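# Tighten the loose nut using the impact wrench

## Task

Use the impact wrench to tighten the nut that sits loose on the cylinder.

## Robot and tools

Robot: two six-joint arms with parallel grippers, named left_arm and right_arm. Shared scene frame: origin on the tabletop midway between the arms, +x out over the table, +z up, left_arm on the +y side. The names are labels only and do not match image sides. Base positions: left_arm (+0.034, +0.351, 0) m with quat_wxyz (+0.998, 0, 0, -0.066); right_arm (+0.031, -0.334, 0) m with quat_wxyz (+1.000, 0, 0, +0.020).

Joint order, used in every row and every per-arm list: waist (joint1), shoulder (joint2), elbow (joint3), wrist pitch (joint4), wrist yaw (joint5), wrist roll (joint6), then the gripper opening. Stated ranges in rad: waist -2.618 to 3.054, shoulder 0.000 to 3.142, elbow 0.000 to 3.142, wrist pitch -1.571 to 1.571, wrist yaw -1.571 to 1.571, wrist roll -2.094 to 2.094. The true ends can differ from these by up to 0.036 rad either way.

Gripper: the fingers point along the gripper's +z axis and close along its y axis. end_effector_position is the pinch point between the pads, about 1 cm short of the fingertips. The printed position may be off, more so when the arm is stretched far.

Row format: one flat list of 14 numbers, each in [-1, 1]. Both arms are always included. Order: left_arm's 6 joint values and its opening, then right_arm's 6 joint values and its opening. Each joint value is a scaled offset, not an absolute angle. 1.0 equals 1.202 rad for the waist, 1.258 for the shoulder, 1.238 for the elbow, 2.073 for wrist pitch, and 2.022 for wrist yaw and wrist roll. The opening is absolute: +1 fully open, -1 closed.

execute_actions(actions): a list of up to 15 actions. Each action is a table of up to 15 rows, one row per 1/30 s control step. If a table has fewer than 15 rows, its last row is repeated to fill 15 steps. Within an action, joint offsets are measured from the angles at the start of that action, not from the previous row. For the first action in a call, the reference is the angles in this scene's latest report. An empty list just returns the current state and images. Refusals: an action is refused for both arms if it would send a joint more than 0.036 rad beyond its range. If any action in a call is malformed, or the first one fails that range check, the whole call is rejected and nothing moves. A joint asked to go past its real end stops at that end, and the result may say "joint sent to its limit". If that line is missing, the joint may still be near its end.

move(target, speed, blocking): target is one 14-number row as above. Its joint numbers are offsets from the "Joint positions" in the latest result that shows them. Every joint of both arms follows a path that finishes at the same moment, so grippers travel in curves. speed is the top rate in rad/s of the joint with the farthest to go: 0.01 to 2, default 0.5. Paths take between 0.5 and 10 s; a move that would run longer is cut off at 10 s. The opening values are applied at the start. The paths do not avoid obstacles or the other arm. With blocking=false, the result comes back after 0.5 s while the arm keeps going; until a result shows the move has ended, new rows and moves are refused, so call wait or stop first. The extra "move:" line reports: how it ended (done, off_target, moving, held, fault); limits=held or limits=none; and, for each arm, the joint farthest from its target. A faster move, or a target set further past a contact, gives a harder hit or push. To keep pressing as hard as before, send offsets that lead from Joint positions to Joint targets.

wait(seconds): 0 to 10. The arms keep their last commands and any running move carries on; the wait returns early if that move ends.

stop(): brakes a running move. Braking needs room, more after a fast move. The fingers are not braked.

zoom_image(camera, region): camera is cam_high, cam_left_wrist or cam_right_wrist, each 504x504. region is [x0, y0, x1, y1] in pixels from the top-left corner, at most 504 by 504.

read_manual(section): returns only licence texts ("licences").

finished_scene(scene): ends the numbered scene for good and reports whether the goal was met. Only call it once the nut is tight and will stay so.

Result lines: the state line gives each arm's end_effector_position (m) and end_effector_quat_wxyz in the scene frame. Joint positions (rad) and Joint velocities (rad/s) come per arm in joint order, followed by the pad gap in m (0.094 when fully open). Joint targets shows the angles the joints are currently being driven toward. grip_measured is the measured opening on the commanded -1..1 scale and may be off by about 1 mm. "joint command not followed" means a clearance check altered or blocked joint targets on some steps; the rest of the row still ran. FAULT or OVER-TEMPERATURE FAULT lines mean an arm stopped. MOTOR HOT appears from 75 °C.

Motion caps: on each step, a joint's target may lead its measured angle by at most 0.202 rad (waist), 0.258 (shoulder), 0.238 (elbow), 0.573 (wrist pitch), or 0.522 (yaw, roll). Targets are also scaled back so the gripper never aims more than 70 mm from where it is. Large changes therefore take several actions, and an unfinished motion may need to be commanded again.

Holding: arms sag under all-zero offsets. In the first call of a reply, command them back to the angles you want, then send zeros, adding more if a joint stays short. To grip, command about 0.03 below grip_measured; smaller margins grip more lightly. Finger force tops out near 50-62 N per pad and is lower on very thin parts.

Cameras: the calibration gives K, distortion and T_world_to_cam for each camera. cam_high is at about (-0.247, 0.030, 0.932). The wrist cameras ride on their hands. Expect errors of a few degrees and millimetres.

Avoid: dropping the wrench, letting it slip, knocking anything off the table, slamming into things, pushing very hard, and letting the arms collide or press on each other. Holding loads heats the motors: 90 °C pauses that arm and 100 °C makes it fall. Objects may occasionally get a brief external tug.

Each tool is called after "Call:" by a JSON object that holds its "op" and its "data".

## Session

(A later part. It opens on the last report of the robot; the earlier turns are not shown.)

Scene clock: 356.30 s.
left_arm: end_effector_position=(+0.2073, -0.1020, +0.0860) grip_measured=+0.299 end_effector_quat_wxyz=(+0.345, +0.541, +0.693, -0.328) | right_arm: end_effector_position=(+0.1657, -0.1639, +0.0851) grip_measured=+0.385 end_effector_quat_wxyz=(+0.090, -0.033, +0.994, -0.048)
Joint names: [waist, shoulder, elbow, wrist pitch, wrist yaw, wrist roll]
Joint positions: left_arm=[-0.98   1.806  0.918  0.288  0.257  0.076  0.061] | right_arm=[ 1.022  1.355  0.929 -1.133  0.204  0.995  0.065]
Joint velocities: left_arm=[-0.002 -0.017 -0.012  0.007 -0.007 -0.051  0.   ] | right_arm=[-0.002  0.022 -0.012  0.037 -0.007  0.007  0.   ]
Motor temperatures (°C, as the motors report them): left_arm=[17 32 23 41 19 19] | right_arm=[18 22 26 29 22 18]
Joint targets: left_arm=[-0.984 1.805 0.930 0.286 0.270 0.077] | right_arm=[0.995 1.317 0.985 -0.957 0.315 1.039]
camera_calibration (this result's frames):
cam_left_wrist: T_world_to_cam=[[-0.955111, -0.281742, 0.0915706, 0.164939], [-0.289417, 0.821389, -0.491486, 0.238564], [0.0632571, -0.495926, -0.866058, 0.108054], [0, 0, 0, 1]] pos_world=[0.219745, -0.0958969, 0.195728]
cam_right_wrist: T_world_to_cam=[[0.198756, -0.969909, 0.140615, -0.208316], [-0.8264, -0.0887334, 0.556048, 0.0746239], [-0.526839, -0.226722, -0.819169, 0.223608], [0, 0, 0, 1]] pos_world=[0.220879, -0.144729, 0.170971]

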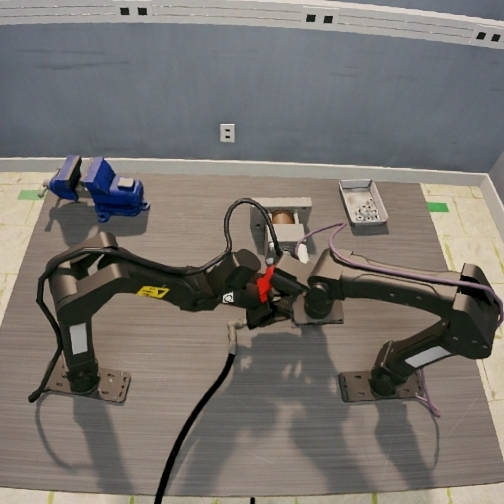

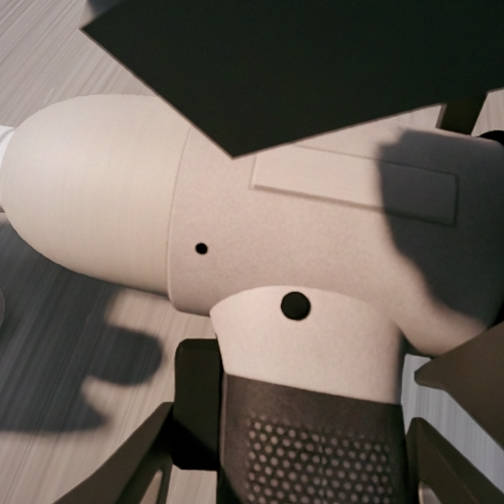

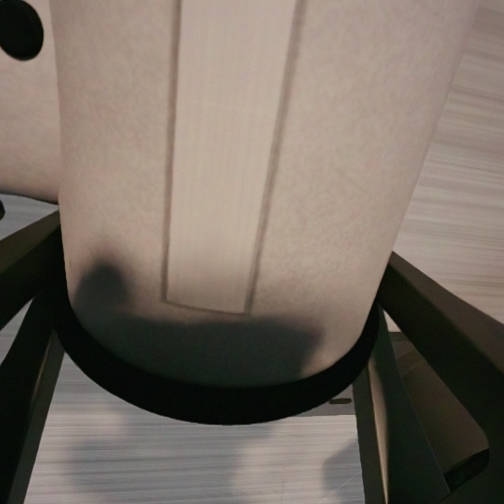

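Call:
{"op": "execute_actions", "data": {"actions": [[[0,-0.05,-0.05,0,0,0,0.9, -0.025,-0.03,0.045,0.09,0.055,0.025,0.2]],[[0,-0.06,-0.06,0,0,0,0.9, -0.025,-0.03,0.045,0.09,0.055,0.025,0.2]],[[0,-0.07,-0.06,0,0,0,0.9, -0.025,-0.03,0.045,0.085,0.055,0.02,0.2]],[[0,-0.1,-0.03,0,0,0,0.9, -0.025,-0.03,0.045,0.085,0.055,0.02,0.2]],[[0,0,0.01,0,0,0,0.9, -0.025,-0.03,0.045,0.085,0.055,0.02,0.2]]]}}

Scene clock: 366.30 s.
left_arm: end_effector_position=(+0.1817, -0.0480, +0.1111) grip_measured=+0.899 end_effector_quat_wxyz=(+0.360, +0.537, +0.686, -0.333) | right_arm: end_effector_position=(+0.1657, -0.1638, +0.0851) grip_measured=+0.385 end_effector_quat_wxyz=(+0.090, -0.033, +0.994, -0.047)
Joint names: [waist, shoulder, elbow, wrist pitch, wrist yaw, wrist roll]
Joint positions: left_arm=[-0.98   1.529  0.696  0.266  0.252  0.076  0.089] | right_arm=[ 1.022  1.355  0.929 -1.133  0.204  0.996  0.065]
Joint velocities: left_arm=[-0.007  0.002 -0.007  0.007 -0.007 -0.022 -0.001] | right_arm=[-0.007 -0.002 -0.012 -0.022  0.066  0.007 -0.   ]
Motor temperatures (°C, as the motors report them): left_arm=[17 32 23 41 19 19] | right_arm=[18 22 26 29 22 18]
Joint targets: left_arm=[-0.980 1.529 0.708 0.267 0.252 0.076] | right_arm=[0.992 1.317 0.984 -0.957 0.316 1.036]
camera_calibration (this result's frames):
cam_left_wrist: T_world_to_cam=[[-0.955466, -0.28314, 0.0831656, 0.154296], [-0.283957, 0.805402, -0.520285, 0.200569], [0.080332, -0.52073, -0.849933, 0.152169], [0, 0, 0, 1]] pos_world=[0.192153, -0.038612, 0.220855]
cam_right_wrist: T_world_to_cam=[[0.198363, -0.97004, 0.140267, -0.208172], [-0.826555, -0.0886488, 0.555831, 0.0747262], [-0.526744, -0.226195, -0.819376, 0.22374], [0, 0, 0, 1]] pos_world=[0.220912, -0.144702, 0.170992]

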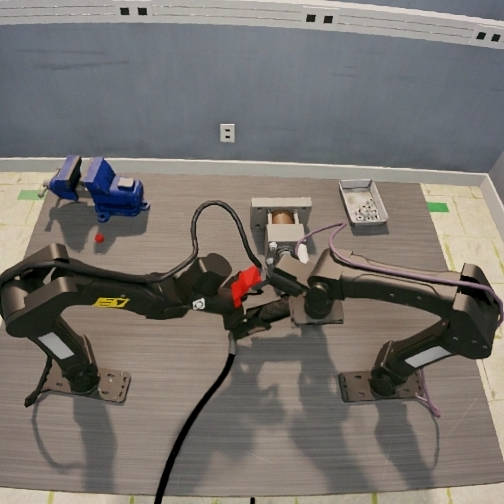

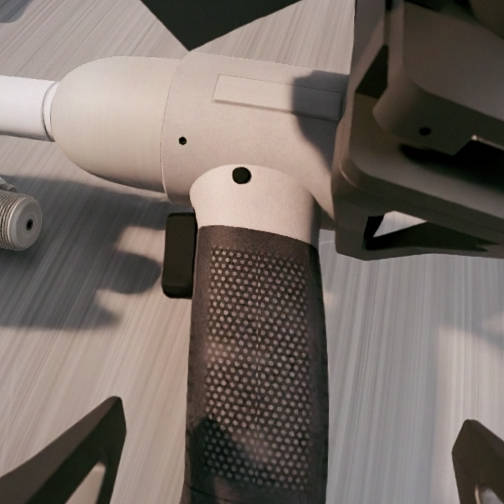

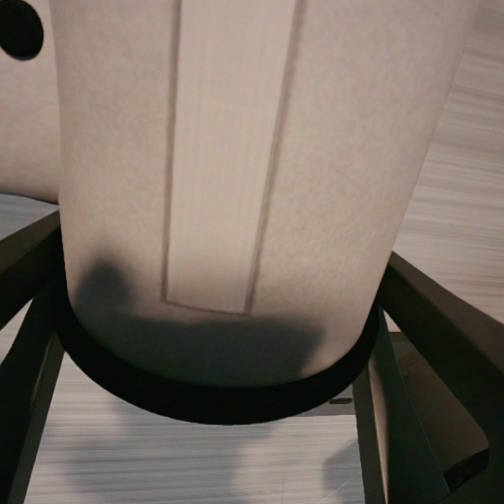

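Call:
{"op": "execute_actions", "data": {"actions": [[[0,0,0.01,0.08,0,0,0.9, -0.025,-0.03,0.045,0.085,0.055,0.02,0.2]],[[0.1,0,0.01,0.01,0,0,0.9, -0.025,-0.03,0.045,0.085,0.055,0.02,0.2]],[[0.1,0,0.01,0.01,0,0,0.9, -0.025,-0.03,0.045,0.085,0.055,0.02,0.2]]]}}

Scene clock: 369.87 s.
left_arm: end_effector_position=(+0.2883, -0.0109, +0.1405) grip_measured=+0.899 end_effector_quat_wxyz=(+0.459, +0.436, +0.714, -0.299) | right_arm: end_effector_position=(+0.1657, -0.1638, +0.0851) grip_measured=+0.385 end_effector_quat_wxyz=(+0.090, -0.033, +0.994, -0.047)
Joint names: [waist, shoulder, elbow, wrist pitch, wrist yaw, wrist roll]
Joint positions: left_arm=[-0.731  1.532  0.696  0.411  0.24   0.077  0.089] | right_arm=[ 1.022  1.355  0.929 -1.133  0.204  0.996  0.065]
Joint velocities: left_arm=[ 0.002  0.002 -0.012 -0.037  0.066 -0.051 -0.003] | right_arm=[-0.007 -0.022 -0.012 -0.022  0.051  0.007 -0.   ]
Motor temperatures (°C, as the motors report them): left_arm=[17 32 23 41 19 19] | right_arm=[18 22 26 29 22 18]
Joint targets: left_arm=[-0.735 1.532 0.708 0.430 0.246 0.076] | right_arm=[0.992 1.317 0.984 -0.957 0.316 1.036]
camera_calibration (this result's frames):
cam_left_wrist: T_world_to_cam=[[-0.857359, -0.512019, 0.0526475, 0.237803], [-0.424718, 0.645956, -0.634315, 0.271126], [0.290773, -0.566196, -0.77128, 0.115686], [0, 0, 0, 1]] pos_world=[0.285397, 0.0121254, 0.248686]
cam_right_wrist: T_world_to_cam=[[0.198363, -0.97004, 0.140267, -0.208172], [-0.826555, -0.0886488, 0.555831, 0.0747262], [-0.526744, -0.226195, -0.819376, 0.22374], [0, 0, 0, 1]] pos_world=[0.220912, -0.144702, 0.170992]

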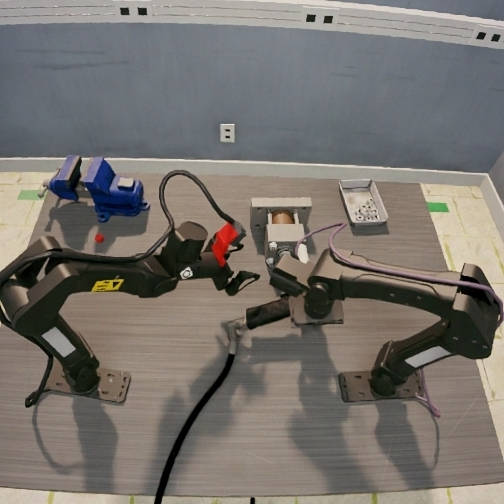

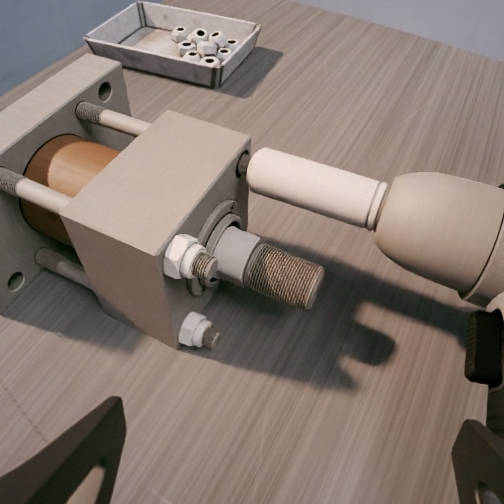

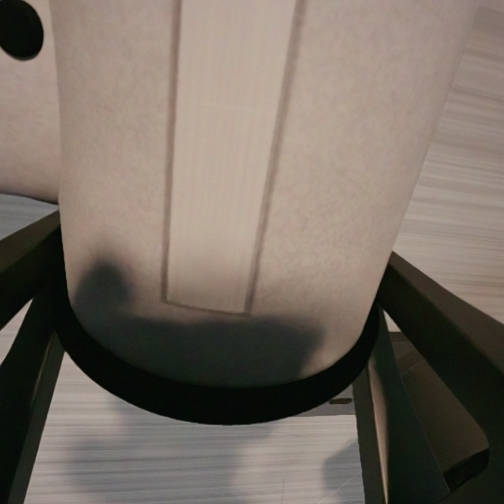

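Call:
{"op": "zoom_image", "data": {"camera": "cam_left_wrist", "region": [210,130,310,230]}}

Region (210, 130, 310, 230) of cam_left_wrist's 504x504 image, scaled by 5.040, with more detail than that image has.

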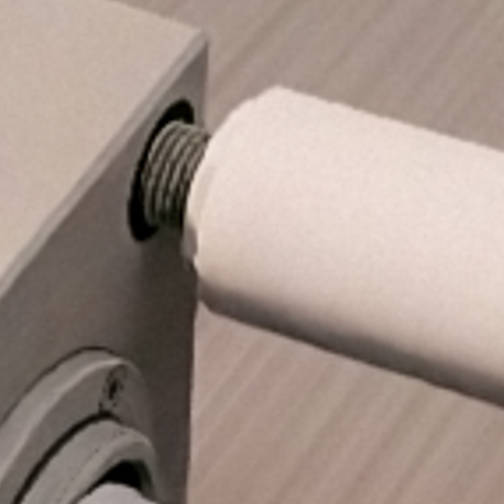

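Call:
{"op": "execute_actions", "data": {"actions": [[[-0.1,0,0.01,0.01,0,0,0.9, -0.025,-0.03,0.045,0.085,0.055,0.02,0.2]],[[-0.1,0,0.01,0.01,0.015,0,0.9, -0.025,-0.03,0.045,0.085,0.055,0.02,0.2]],[[-0.01,0.0,0.01,-0.065,0,0,0.9, -0.025,-0.03,0.045,0.085,0.055,0.02,0.2]],[[0,0.08,0.04,0.01,0,0,0.9, -0.025,-0.03,0.045,0.085,0.055,0.02,0.2]],[[0,0.05,0.07,0.01,0,0,0.8, -0.025,-0.03,0.045,0.085,0.055,0.02,0.2]],[[0,0.05,0.07,0.01,0,0,0.8, -0.025,-0.03,0.045,0.085,0.055,0.02,0.2]],[[0,0,0.01,0.0,0,0,0.8, -0.025,-0.03,0.045,0.085,0.055,0.02,0.2]]]}}

Scene clock: 382.73 s.
left_arm: end_effector_position=(+0.1954, -0.0819, +0.0679) grip_measured=+0.801 end_effector_quat_wxyz=(+0.324, +0.546, +0.702, -0.322) | right_arm: end_effector_position=(+0.1657, -0.1638, +0.0851) grip_measured=+0.385 end_effector_quat_wxyz=(+0.090, -0.033, +0.994, -0.047)
Joint names: [waist, shoulder, elbow, wrist pitch, wrist yaw, wrist roll]
Joint positions: left_arm=[-0.981  1.776  0.833  0.296  0.266  0.075  0.085] | right_arm=[ 1.022  1.355  0.929 -1.133  0.204  0.996  0.065]
Joint velocities: left_arm=[-0.017  0.012 -0.012 -0.037 -0.022  0.037 -0.   ] | right_arm=[ 0.007 -0.012 -0.002  0.066  0.007 -0.022 -0.   ]
Motor temperatures (°C, as the motors report them): left_arm=[17 31 23 42 19 19] | right_arm=[18 22 26 29 22 18]
Joint targets: left_arm=[-0.981 1.776 0.846 0.297 0.266 0.075] | right_arm=[0.992 1.317 0.984 -0.957 0.316 1.036]
camera_calibration (this result's frames):
cam_left_wrist: T_world_to_cam=[[-0.954699, -0.27839, 0.105118, 0.160203], [-0.295267, 0.842318, -0.450907, 0.209775], [0.0369848, -0.461518, -0.886359, 0.112479], [0, 0, 0, 1]] pos_world=[0.210725, -0.0801877, 0.177445]
cam_right_wrist: T_world_to_cam=[[0.198363, -0.97004, 0.140267, -0.208172], [-0.826555, -0.0886488, 0.555831, 0.0747262], [-0.526744, -0.226195, -0.819376, 0.22374], [0, 0, 0, 1]] pos_world=[0.220912, -0.144702, 0.170992]

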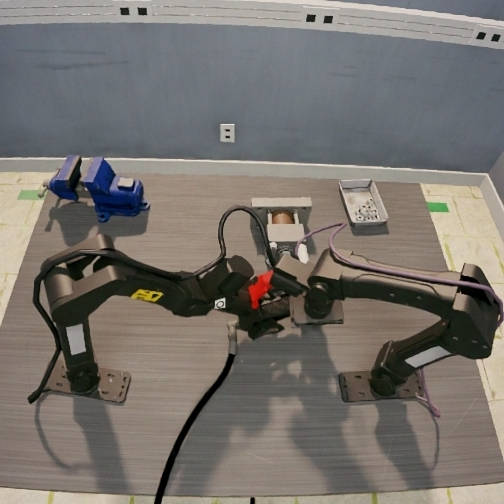

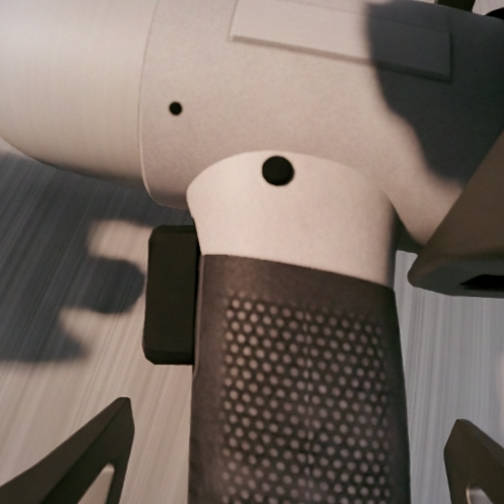

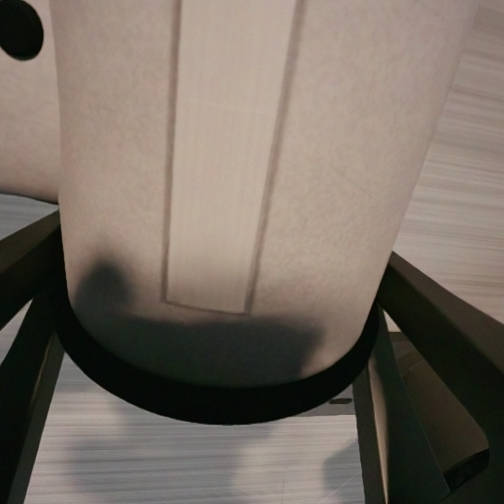

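Call:
{"op": "execute_actions", "data": {"actions": [[[0.012,0.025,0.095,0,0,0,0.8, -0.025,-0.03,0.045,0.085,0.055,0.02,0.2]],[[0,0,0.015,0,0,0,0.5, -0.025,-0.03,0.045,0.085,0.055,0.02,0.2]]]}}

Scene clock: 385.67 s.
left_arm: end_effector_position=(+0.2090, -0.1032, +0.0866) grip_measured=+0.501 end_effector_quat_wxyz=(+0.345, +0.540, +0.693, -0.331) | right_arm: end_effector_position=(+0.1657, -0.1638, +0.0851) grip_measured=+0.385 end_effector_quat_wxyz=(+0.090, -0.033, +0.994, -0.047)
Joint names: [waist, shoulder, elbow, wrist pitch, wrist yaw, wrist roll]
Joint positions: left_arm=[-0.975  1.812  0.925  0.288  0.266  0.075  0.071] | right_arm=[ 1.022  1.355  0.929 -1.133  0.204  0.995  0.065]
Joint velocities: left_arm=[-0.022  0.017 -0.002  0.022 -0.022  0.037 -0.001] | right_arm=[-0.007 -0.002 -0.002 -0.007 -0.007 -0.007  0.   ]
Motor temperatures (°C, as the motors report them): left_arm=[17 31 23 41 19 19] | right_arm=[18 22 26 29 22 18]
Joint targets: left_arm=[-0.975 1.812 0.944 0.289 0.266 0.075] | right_arm=[0.992 1.317 0.984 -0.957 0.316 1.036]
camera_calibration (this result's frames):
cam_left_wrist: T_world_to_cam=[[-0.955289, -0.27944, 0.0966202, 0.166031], [-0.289785, 0.819977, -0.493623, 0.240457], [0.0587115, -0.499551, -0.864292, 0.10826], [0, 0, 0, 1]] pos_world=[0.221932, -0.0966918, 0.196221]
cam_right_wrist: T_world_to_cam=[[0.19873, -0.969956, 0.140328, -0.208224], [-0.826503, -0.0889187, 0.555865, 0.0746705], [-0.526687, -0.226449, -0.819343, 0.223686], [0, 0, 0, 1]] pos_world=[0.220908, -0.144676, 0.170989]

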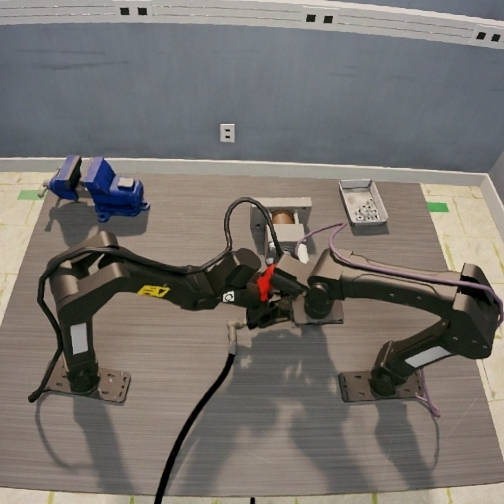

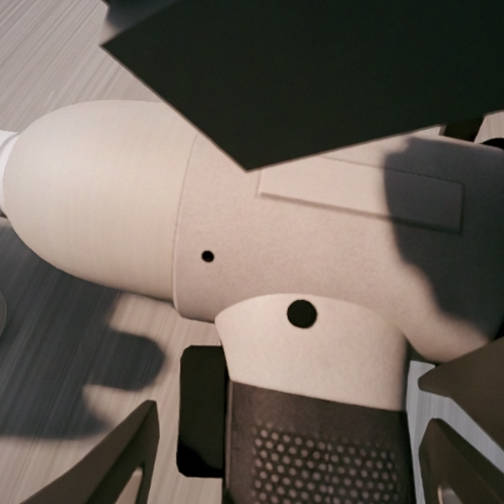

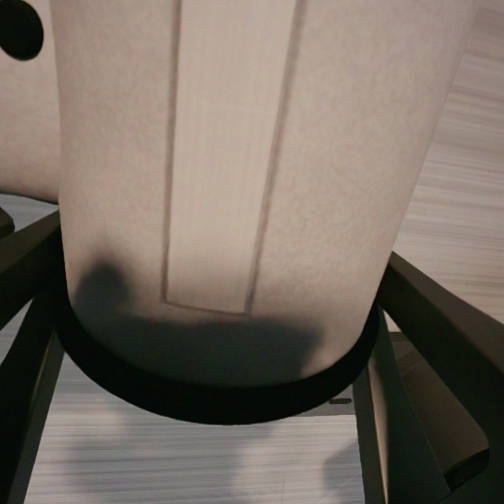

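Call:
{"op": "execute_actions", "data": {"actions": [[[0,0,0.01,0,0,0,0.2, -0.025,-0.03,0.045,0.09,0.055,0.02,0.2]],[[0.015,0,0.015,0,0,0,0.04, -0.035,-0.025,0.05,0.1,0.055,0.025,0.2]],[[0.015,0,0.015,0,0,0,0.04, -0.035,-0.025,0.05,0.1,0.055,0.025,0.2]],[[0.015,0,0.015,0,0,0,0.04, -0.035,-0.025,0.05,0.1,0.055,0.025,0.2]]]}}

Call:
{"op": "execute_actions", "data": {"actions": [[[0,0,0.01,0,0,0,0.3, -0.025,-0.03,0.045,0.09,0.055,0.02,0.2]]]}}

Scene clock: 391.00 s.
left_arm: end_effector_position=(+0.2095, -0.1066, +0.0863) grip_measured=+0.049 end_effector_quat_wxyz=(+0.347, +0.533, +0.694, -0.337) | right_arm: end_effector_position=(+0.1709, -0.1663, +0.0859) grip_measured=+0.386 end_effector_quat_wxyz=(+0.100, -0.029, +0.993, -0.052)
Joint names: [waist, shoulder, elbow, wrist pitch, wrist yaw, wrist roll]
Joint positions: left_arm=[-0.978  1.824  0.925  0.315  0.265  0.056  0.049] | right_arm=[ 1.012  1.355  0.929 -1.13   0.226  0.994  0.065]
Joint velocities: left_arm=[ 0.012  0.002  0.002  0.007 -0.051 -0.066  0.   ] | right_arm=[-0.007 -0.002  0.027  0.081 -0.037 -0.037  0.001]
Motor temperatures (°C, as the motors report them): left_arm=[17 31 23 41 19 19] | right_arm=[18 22 26 30 22 18]
Joint targets: left_arm=[-0.961 1.819 0.944 0.304 0.270 0.062] | right_arm=[0.974 1.323 0.990 -0.923 0.329 1.046]
camera_calibration (this result's frames):
cam_left_wrist: T_world_to_cam=[[-0.951908, -0.286311, 0.109071, 0.16309], [-0.30125, 0.80975, -0.503541, 0.245361], [0.0558489, -0.512183, -0.857059, 0.104953], [0, 0, 0, 1]] pos_world=[0.2233, -0.0982314, 0.195712]
cam_right_wrist: T_world_to_cam=[[0.187724, -0.970381, 0.152056, -0.210992], [-0.838139, -0.0775378, 0.539918, 0.0835508], [-0.512136, -0.2288, -0.827869, 0.224393], [0, 0, 0, 1]] pos_world=[0.224555, -0.146923, 0.172741]

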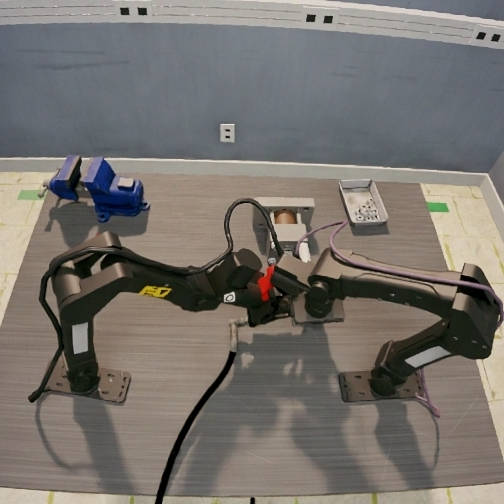

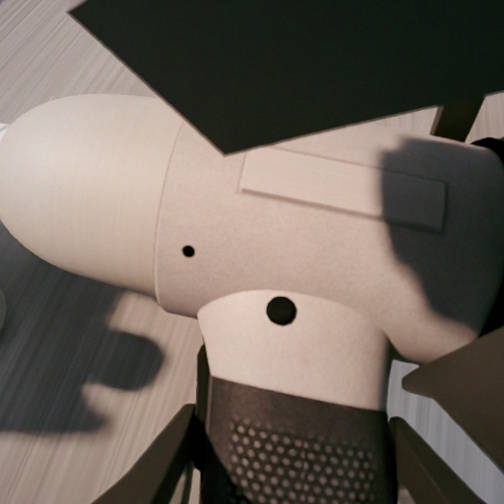

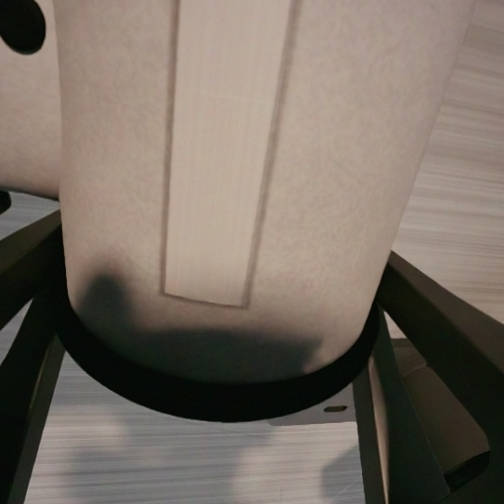

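Scene clock: 391.50 s.
left_arm: end_effector_position=(+0.2128, -0.1055, +0.0854) grip_measured=+0.299 end_effector_quat_wxyz=(+0.350, +0.530, +0.697, -0.332) | right_arm: end_effector_position=(+0.1710, -0.1666, +0.0859) grip_measured=+0.386 end_effector_quat_wxyz=(+0.099, -0.029, +0.993, -0.053)
Joint names: [waist, shoulder, elbow, wrist pitch, wrist yaw, wrist roll]
Joint positions: left_arm=[-0.975  1.825  0.925  0.315  0.254  0.056  0.061] | right_arm=[ 1.011  1.355  0.929 -1.13   0.225  0.992  0.065]
Joint velocities: left_arm=[-0.002 -0.002 -0.007 -0.007 -0.007 -0.022 -0.003] | right_arm=[ 0.002 -0.007 -0.017  0.037 -0.037 -0.007 -0.   ]
Motor temperatures (°C, as the motors report them): left_arm=[17 31 23 41 19 19] | right_arm=[18 22 26 30 22 18]
Joint targets: left_arm=[-0.978 1.824 0.938 0.315 0.265 0.056] | right_arm=[0.982 1.317 0.985 -0.943 0.337 1.034]
camera_calibration (this result's frames):
cam_left_wrist: T_world_to_cam=[[-0.948733, -0.298603, 0.103648, 0.165083], [-0.309103, 0.807968, -0.50164, 0.246327], [0.0660467, -0.50796, -0.858845, 0.102995], [0, 0, 0, 1]] pos_world=[0.225957, -0.0974128, 0.194914]
cam_right_wrist: T_world_to_cam=[[0.188245, -0.970214, 0.152474, -0.211394], [-0.837448, -0.0774648, 0.540999, 0.0833861], [-0.513073, -0.22953, -0.827086, 0.224291], [0, 0, 0, 1]] pos_world=[0.224703, -0.147156, 0.172629]

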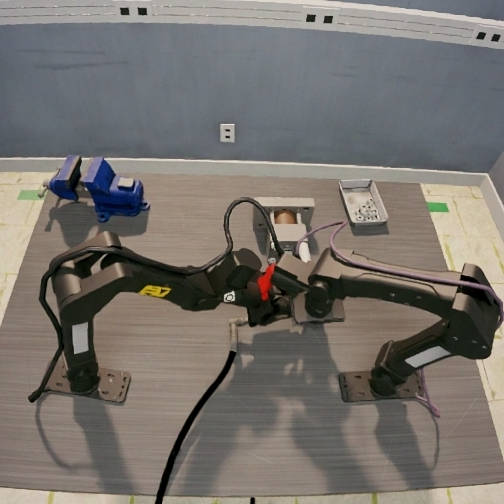

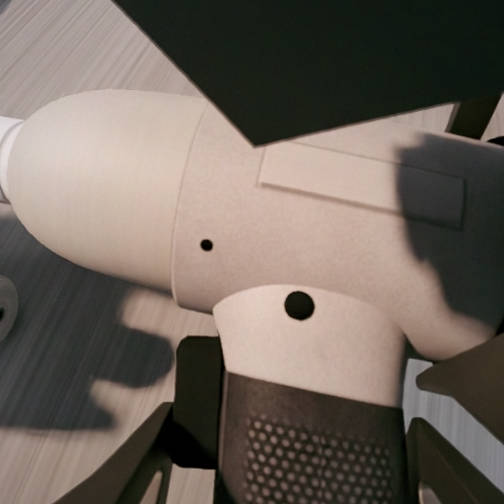

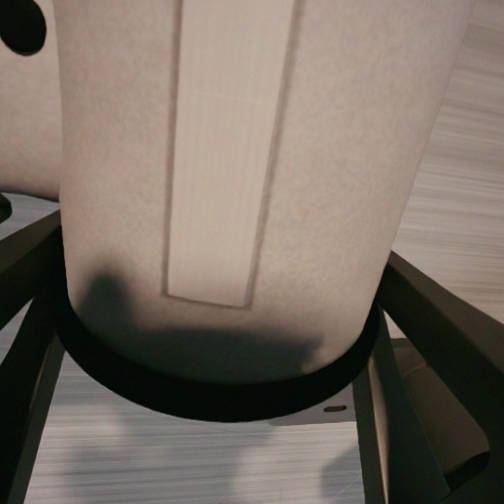

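Call:
{"op": "execute_actions", "data": {"actions": [[[0.015,-0.01,0.015,0,0,0,0.04, -0.035,-0.025,0.05,0.1,0.055,0.015,0.2]],[[0.015,-0.01,0.015,0,0,0,0.04, -0.035,-0.025,0.05,0.1,0.055,0.015,0.2]],[[0.015,-0.01,0.015,0,0,0,0.04, -0.035,-0.025,0.05,0.1,0.055,0.015,0.2]],[[0.015,-0.01,0.015,0,0,0,0.04, -0.035,-0.025,0.05,0.1,0.055,0.015,0.2]],[[0.015,-0.01,0.015,0,0,0,0.04, -0.035,-0.025,0.05,0.1,0.055,0.015,0.2]],[[0.015,-0.01,0.015,0,0,0,0.04, -0.035,-0.025,0.05,0.1,0.055,0.015,0.2]]]}}

Call:
{"op": "execute_actions", "data": {"actions": [[[0.015,-0.01,0.015,0,0,0,0.04, -0.035,-0.025,0.05,0.1,0.055,0.015,0.2]],[[0.015,-0.01,0.015,0,0,0,0.04, -0.035,-0.025,0.05,0.1,0.055,0.015,0.2]],[[0.015,-0.01,0.015,0,0,0,0.04, -0.035,-0.025,0.05,0.1,0.055,0.015,0.2]],[[0.015,-0.01,0.015,0,0,0,0.04, -0.035,-0.025,0.05,0.1,0.055,0.015,0.2]],[[0,0,0.01,0,0,0,0.3, -0.025,-0.03,0.045,0.09,0.055,0.02,0.2]]]}}

Scene clock: 400.13 s.
left_arm: end_effector_position=(+0.2149, -0.1078, +0.0859) grip_measured=+0.045 end_effector_quat_wxyz=(+0.354, +0.522, +0.700, -0.336) | right_arm: end_effector_position=(+0.1748, -0.1685, +0.0855) grip_measured=+0.386 end_effector_quat_wxyz=(+0.096, -0.015, +0.994, -0.049)
Joint names: [waist, shoulder, elbow, wrist pitch, wrist yaw, wrist roll]
Joint positions: left_arm=[-0.975  1.834  0.925  0.338  0.247  0.038  0.049] | right_arm=[ 0.983  1.355  0.929 -1.125  0.215  0.993  0.065]
Joint velocities: left_arm=[-0.007 -0.007 -0.022  0.037  0.051 -0.022  0.   ] | right_arm=[-0.022 -0.007  0.007 -0.022  0.037  0.037  0.001]
Motor temperatures (°C, as the motors report them): left_arm=[17 32 23 40 19 19] | right_arm=[18 22 26 30 22 18]
Joint targets: left_arm=[-0.957 1.820 0.944 0.334 0.249 0.041] | right_arm=[0.946 1.323 0.990 -0.917 0.330 1.021]
camera_calibration (this result's frames):
cam_left_wrist: T_world_to_cam=[[-0.943682, -0.31112, 0.112553, 0.163159], [-0.323498, 0.796336, -0.511075, 0.251758], [0.0693751, -0.518703, -0.852135, 0.0997059], [0, 0, 0, 1]] pos_world=[0.228496, -0.0980043, 0.195266]
cam_right_wrist: T_world_to_cam=[[0.161767, -0.976609, 0.141653, -0.209335], [-0.836347, -0.0594888, 0.544963, 0.0891137], [-0.523789, -0.206628, -0.826408, 0.231193], [0, 0, 0, 1]] pos_world=[0.22949, -0.151366, 0.172149]

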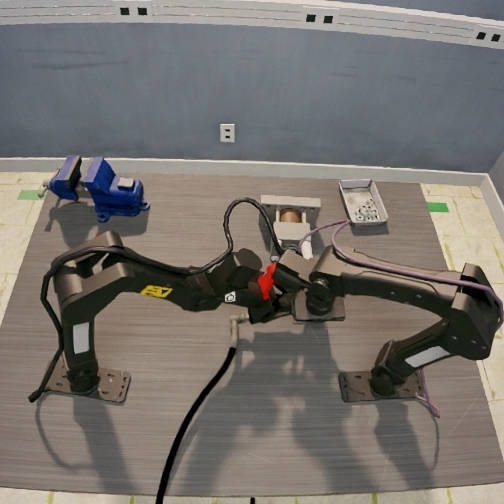

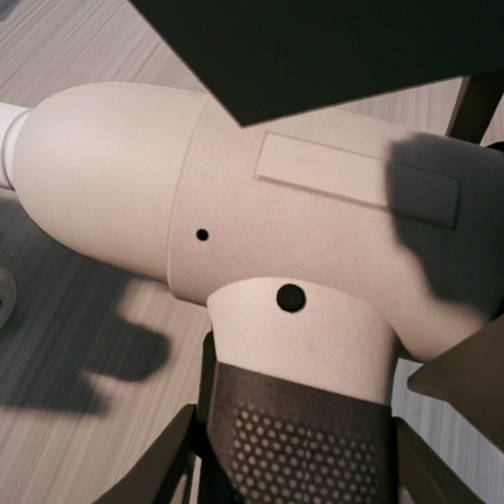

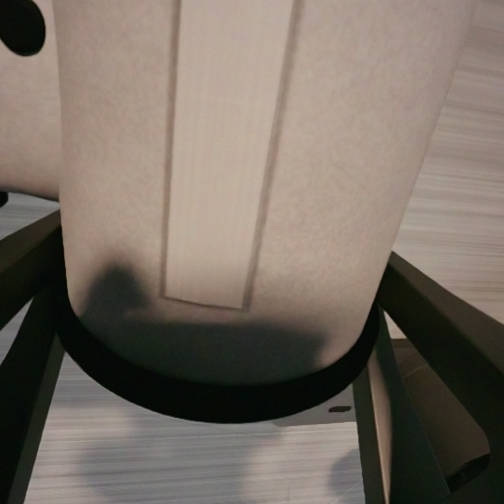

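Scene clock: 402.63 s.
left_arm: end_effector_position=(+0.2195, -0.1077, +0.0848) grip_measured=+0.298 end_effector_quat_wxyz=(+0.359, +0.515, +0.704, -0.332) | right_arm: end_effector_position=(+0.1751, -0.1703, +0.0849) grip_measured=+0.385 end_effector_quat_wxyz=(+0.088, -0.002, +0.995, -0.046)
Joint names: [waist, shoulder, elbow, wrist pitch, wrist yaw, wrist roll]
Joint positions: left_arm=[-0.972  1.84   0.925  0.35   0.231  0.03   0.061] | right_arm=[ 0.964  1.355  0.929 -1.128  0.198  0.998  0.065]
Joint velocities: left_arm=[ 0.002  0.002  0.002  0.051  0.007 -0.007  0.001] | right_arm=[-0.007 -0.007  0.012 -0.007  0.11   0.051 -0.   ]
Motor temperatures (°C, as the motors report them): left_arm=[17 32 23 40 19 19] | right_arm=[18 22 26 31 22 18]
Joint targets: left_arm=[-0.975 1.838 0.938 0.351 0.239 0.030] | right_arm=[0.935 1.317 0.984 -0.939 0.311 1.039]
camera_calibration (this result's frames):
cam_left_wrist: T_world_to_cam=[[-0.937457, -0.329985, 0.110839, 0.164398], [-0.338292, 0.788563, -0.513544, 0.255211], [0.0820584, -0.518921, -0.850875, 0.0955217], [0, 0, 0, 1]] pos_world=[0.232614, -0.097433, 0.194117]
cam_right_wrist: T_world_to_cam=[[0.13964, -0.981341, 0.132177, -0.207262], [-0.829163, -0.0429152, 0.557357, 0.0901251], [-0.541285, -0.187425, -0.819684, 0.236218], [0, 0, 0, 1]] pos_world=[0.231532, -0.155254, 0.170788]

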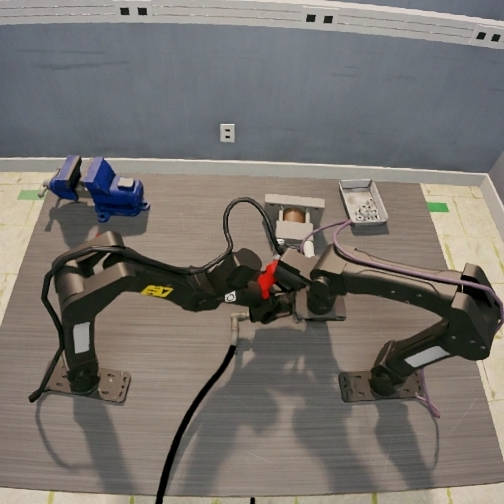

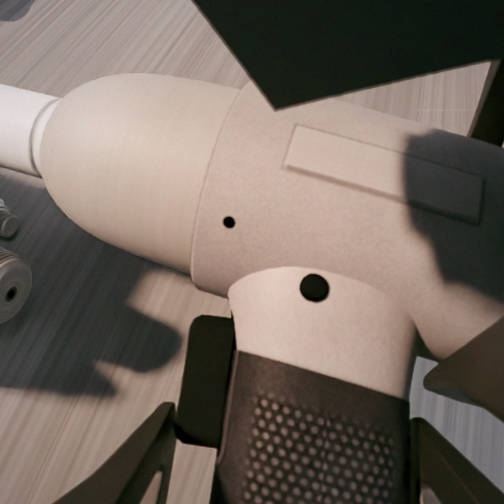

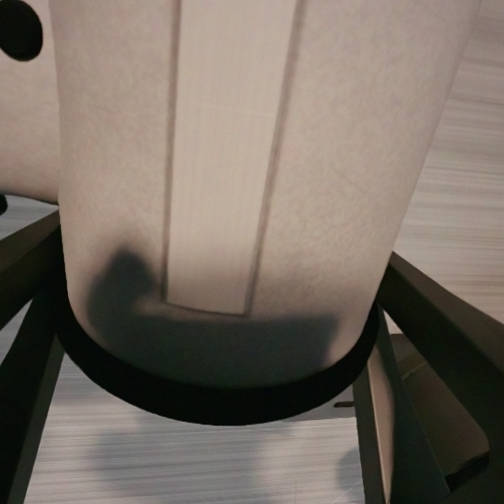

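Probably seated. Verify with left camera.

Call:
{"op": "execute_actions", "data": {"actions": [[[0,-0.05,-0.05,-0.01,0,0,0.9, -0.015,-0.03,0.045,0.08,0.04,0.02,0.2]],[[0,-0.06,-0.06,-0.01,0,0,0.9, -0.015,-0.03,0.045,0.08,0.04,0.02,0.2]],[[0,-0.07,-0.06,0,0,0,0.9, -0.015,-0.03,0.045,0.08,0.04,0.02,0.2]],[[0,-0.1,-0.03,0,0,0,0.9, -0.015,-0.03,0.045,0.08,0.04,0.02,0.2]],[[0,0,0.01,0.08,0,0,0.9, -0.015,-0.03,0.045,0.08,0.04,0.02,0.2]],[[0.12,0,0.01,0.01,0.05,0,0.9, -0.015,-0.03,0.045,0.08,0.04,0.02,0.2]],[[0.14,0.05,0.06,0.01,0.08,0,0.9, -0.015,-0.03,0.045,0.08,0.04,0.02,0.2]]]}}

Scene clock: 408.90 s.
left_arm: end_effector_position=(+0.2974, -0.0175, +0.1320) grip_measured=+0.899 end_effector_quat_wxyz=(+0.415, +0.435, +0.709, -0.369) | right_arm: end_effector_position=(+0.1748, -0.1702, +0.0849) grip_measured=+0.385 end_effector_quat_wxyz=(+0.087, -0.002, +0.995, -0.046)
Joint names: [waist, shoulder, elbow, wrist pitch, wrist yaw, wrist roll]
Joint positions: left_arm=[-0.644  1.634  0.748  0.444  0.459  0.031  0.089] | right_arm=[ 0.964  1.355  0.929 -1.128  0.196  0.998  0.065]
Joint velocities: left_arm=[-0.002 -0.002 -0.007 -0.007  0.037 -0.051 -0.   ] | right_arm=[-0.007  0.012 -0.007  0.007  0.022  0.007 -0.   ]
Motor temperatures (°C, as the motors report them): left_arm=[17 32 23 40 19 19] | right_arm=[18 22 26 30 22 18]
Joint targets: left_arm=[-0.652 1.629 0.778 0.459 0.476 0.030] | right_arm=[0.946 1.317 0.984 -0.962 0.277 1.039]
camera_calibration (this result's frames):
cam_left_wrist: T_world_to_cam=[[-0.887024, -0.422514, 0.186201, 0.235323], [-0.438602, 0.64503, -0.625751, 0.276847], [0.144284, -0.636724, -0.757472, 0.143212], [0, 0, 0, 1]] pos_world=[0.309499, 0.012039, 0.2379]
cam_right_wrist: T_world_to_cam=[[0.139883, -0.981471, 0.130948, -0.206998], [-0.828263, -0.0435125, 0.558647, 0.0895687], [-0.542598, -0.186605, -0.819003, 0.236356], [0, 0, 0, 1]] pos_world=[0.231389, -0.15516, 0.170645]

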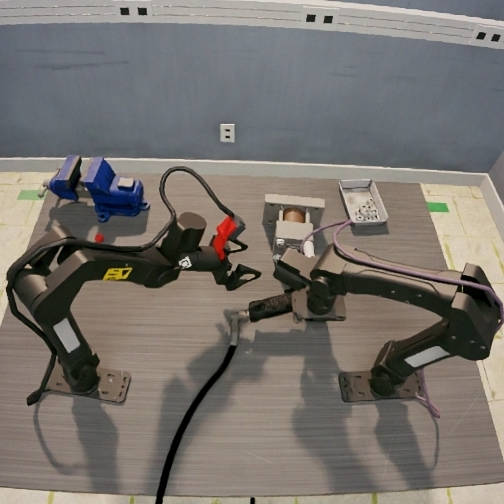

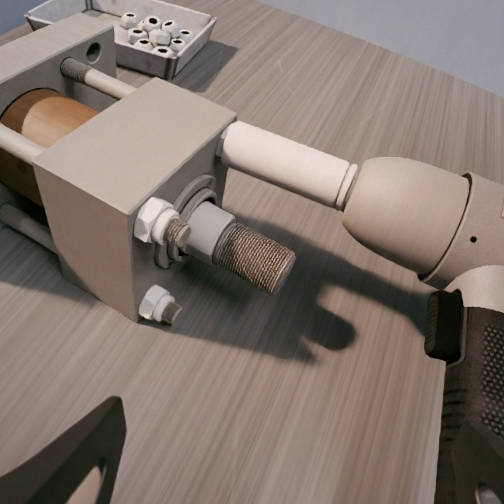

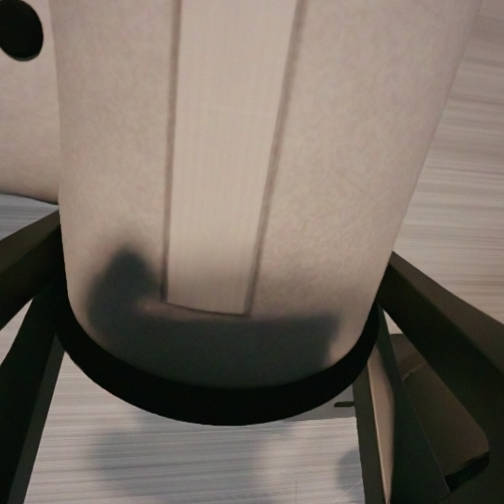

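Call:
{"op": "zoom_image", "data": {"camera": "cam_left_wrist", "region": [190,100,270,180]}}

Region (190, 100, 270, 180) of cam_left_wrist's 504x504 image, scaled by 6.300, with more detail than that image has.

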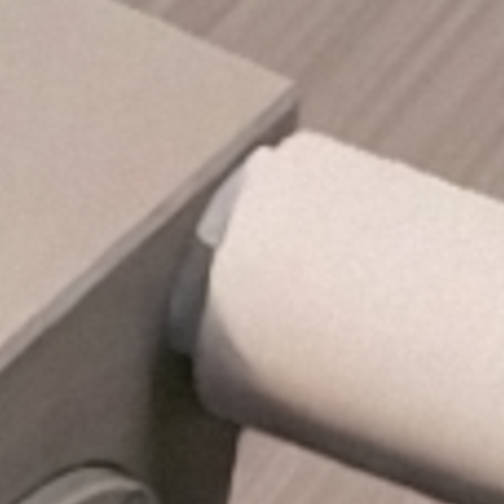

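Call:
{"op": "execute_actions", "data": {"actions": [[[0.05,0,0.01,0.01,0,0,0.9, 0.04,-0.06,0.02,0.05,0.0,0.04,0.2]],[[0,0,0.01,0.01,0,0,0.9, 0.045,-0.065,0.01,0.05,0.01,0.04,0.2]],[[0,0,0.01,0.01,0,0,0.9, 0.045,-0.065,0.01,0.05,0.01,0.04,0.2]],[[0,0,0.01,0.01,0,0,0.9, 0,-0.04,0.04,0.055,0.02,0.02,0.2]]]}}

Scene clock: 416.30 s.
left_arm: end_effector_position=(+0.3187, -0.0018, +0.1326) grip_measured=+0.899 end_effector_quat_wxyz=(+0.428, +0.414, +0.720, -0.356) | right_arm: end_effector_position=(+0.1500, -0.1594, +0.0887) grip_measured=+0.396 end_effector_quat_wxyz=(+0.103, -0.012, +0.994, -0.015)
Joint names: [waist, shoulder, elbow, wrist pitch, wrist yaw, wrist roll]
Joint positions: left_arm=[-0.586  1.634  0.748  0.447  0.456  0.031  0.089] | right_arm=[ 1.094  1.278  0.885 -1.116  0.199  1.105  0.066]
Joint velocities: left_arm=[ 0.002  0.002 -0.012  0.007 -0.007  0.037 -0.001] | right_arm=[ 0.002 -0.002  0.002 -0.007 -0.037 -0.125 -0.   ]
Motor temperatures (°C, as the motors report them): left_arm=[17 32 24 41 19 19] | right_arm=[18 22 26 30 22 18]
Joint targets: left_arm=[-0.586 1.634 0.761 0.467 0.456 0.031] | right_arm=[1.094 1.228 0.935 -1.005 0.241 1.147]
camera_calibration (this result's frames):
cam_left_wrist: T_world_to_cam=[[-0.860844, -0.47438, 0.184148, 0.252653], [-0.474266, 0.616768, -0.628227, 0.288126], [0.184441, -0.628141, -0.755924, 0.137636], [0, 0, 0, 1]] pos_world=[0.328758, 0.0286014, 0.238525]
cam_right_wrist: T_world_to_cam=[[0.16146, -0.98382, 0.0776509, -0.192398], [-0.843369, -0.0966919, 0.528563, 0.0638131], [-0.512502, -0.15083, -0.845335, 0.231522], [0, 0, 0, 1]] pos_world=[0.203538, -0.148194, 0.176924]

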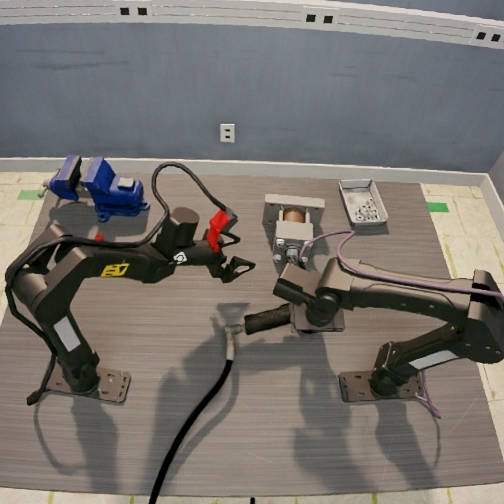

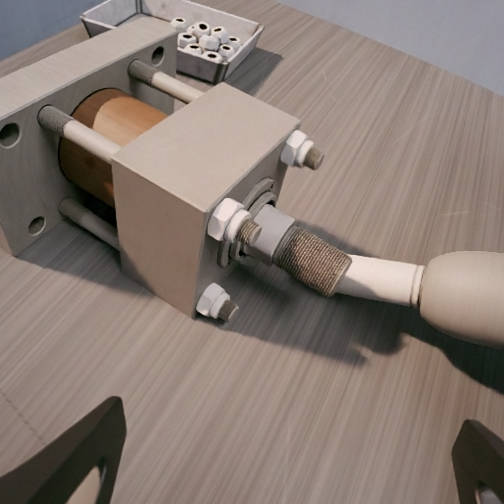

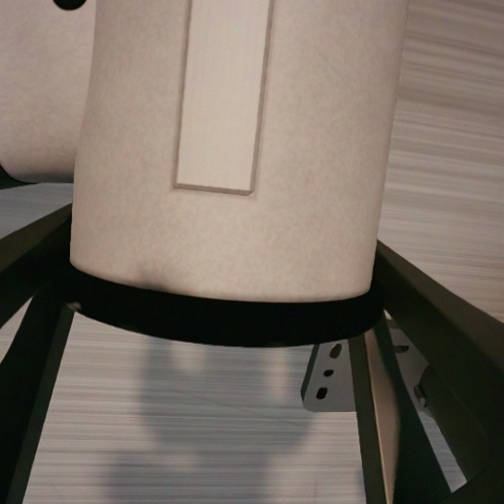

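Call:
{"op": "move", "data": {"target": [0,0,0,0,0,0,0.9, 0.1,-0.04,0.04,0.03,-0.12,0.08,0.2], "speed": 0.2}}

Call:
{"op": "move", "data": {"target": [0,0,0,0,0,0,0.9, 0,0.0,-0.14,0.11,0,0,0.2], "speed": 0.15}}

Scene clock: 421.10 s.
left_arm: end_effector_position=(+0.3187, -0.0018, +0.1325) grip_measured=+0.899 end_effector_quat_wxyz=(+0.427, +0.414, +0.721, -0.356) | right_arm: end_effector_position=(+0.0996, -0.1402, +0.0803) grip_measured=+0.396 end_effector_quat_wxyz=(+0.019, -0.016, +1.000, +0.018)
Joint names: [waist, shoulder, elbow, wrist pitch, wrist yaw, wrist roll]
Joint positions: left_arm=[-0.586  1.634  0.748  0.446  0.456  0.031  0.089] | right_arm=[ 1.205  1.285  0.871 -1.111  0.025  1.214  0.066]
Joint velocities: left_arm=[ 0.012  0.012 -0.017 -0.051 -0.022  0.007 -0.001] | right_arm=[-0.002 -0.002 -0.007 -0.037 -0.081  0.007 -0.001]
Motor temperatures (°C, as the motors report them): left_arm=[17 31 23 41 19 19] | right_arm=[18 22 26 29 22 18]
Joint targets: left_arm=[-0.586 1.634 0.748 0.447 0.456 0.031] | right_arm=[1.214 1.228 0.935 -1.053 -0.043 1.267]
move: off_target (right_arm); limits=none; left_arm: farthest joint: the wrist pitch, 0.001 radians from its target (0.000 radians at the start); right_arm: farthest joint: the wrist yaw, 0.068 radians from its target (0.243 radians at the start)
camera_calibration (this result's frames):
cam_left_wrist: T_world_to_cam=[[-0.860738, -0.474473, 0.184404, 0.25259], [-0.474627, 0.617084, -0.627644, 0.288007], [0.184007, -0.62776, -0.756345, 0.137751], [0, 0, 0, 1]] pos_world=[0.328762, 0.0285974, 0.238375]
cam_right_wrist: T_world_to_cam=[[0.178939, -0.983769, -0.0133688, -0.159119], [-0.74173, -0.143816, 0.655098, 0.00069921], [-0.646388, -0.107306, -0.755426, 0.213701], [0, 0, 0, 1]] pos_world=[0.167125, -0.133504, 0.15885]

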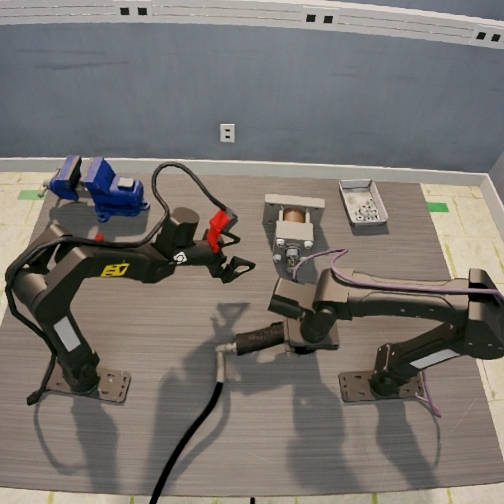

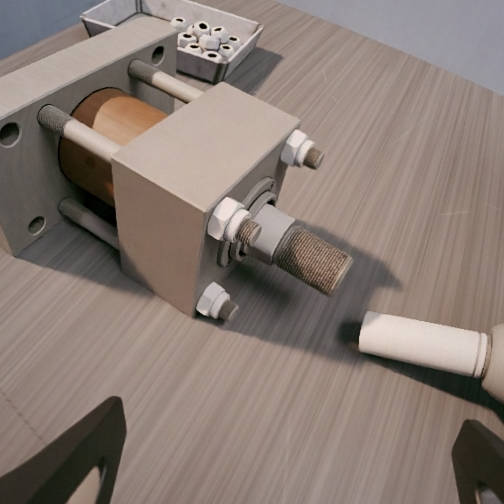

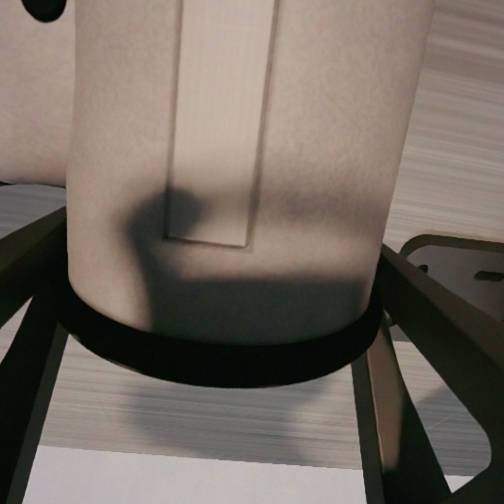

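Scene clock: 423.10 s.
left_arm: end_effector_position=(+0.3187, -0.0017, +0.1324) grip_measured=+0.899 end_effector_quat_wxyz=(+0.427, +0.414, +0.721, -0.356) | right_arm: end_effector_position=(+0.0899, -0.1590, +0.0352) grip_measured=+0.396 end_effector_quat_wxyz=(+0.005, -0.029, +1.000, +0.004)
Joint names: [waist, shoulder, elbow, wrist pitch, wrist yaw, wrist roll]
Joint positions: left_arm=[-0.586  1.634  0.748  0.446  0.456  0.031  0.089] | right_arm=[ 1.205  1.285  0.687 -0.962  0.007  1.188  0.066]
Joint velocities: left_arm=[ 0.002 -0.002  0.007 -0.022 -0.022 -0.007 -0.001] | right_arm=[ 0.012  0.007  0.002  0.066  0.037  0.007 -0.   ]
Motor temperatures (°C, as the motors report them): left_arm=[17 31 23 41 19 19] | right_arm=[18 22 26 29 21 18]
Joint targets: left_arm=[-0.586 1.634 0.748 0.447 0.456 0.031] | right_arm=[1.205 1.285 0.698 -0.883 0.025 1.214]
move: off_target (right_arm); limits=none; left_arm: farthest joint: the waist, 0.000 radians from its target (0.000 radians at the start); right_arm: farthest joint: the wrist pitch, 0.079 radians from its target (0.228 radians at the start)
camera_calibration (this result's frames):
cam_left_wrist: T_world_to_cam=[[-0.860685, -0.474519, 0.184532, 0.252558], [-0.474807, 0.617241, -0.627353, 0.287948], [0.18379, -0.62757, -0.756556, 0.137809], [0, 0, 0, 1]] pos_world=[0.328764, 0.0285955, 0.2383]
cam_right_wrist: T_world_to_cam=[[0.204832, -0.978753, 0.00931675, -0.178798], [-0.719422, -0.144092, 0.679463, 0.0174174], [-0.663684, -0.145878, -0.733651, 0.166046], [0, 0, 0, 1]] pos_world=[0.159356, -0.148266, 0.111651]

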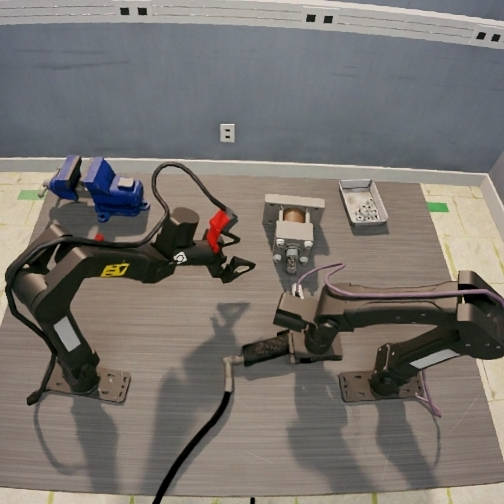

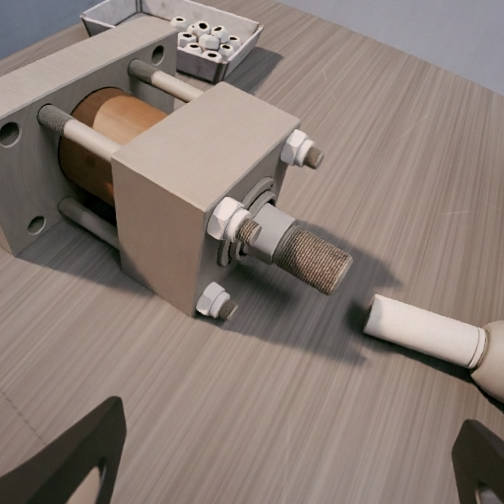

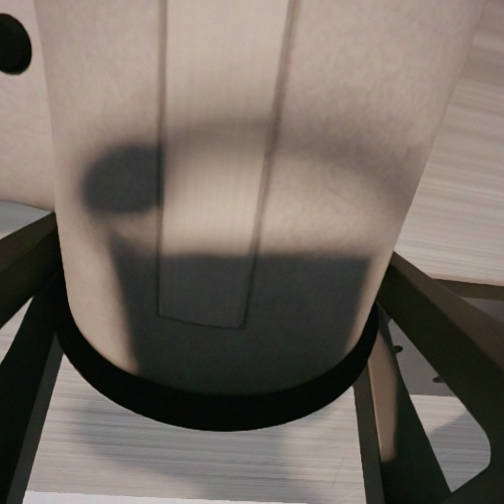

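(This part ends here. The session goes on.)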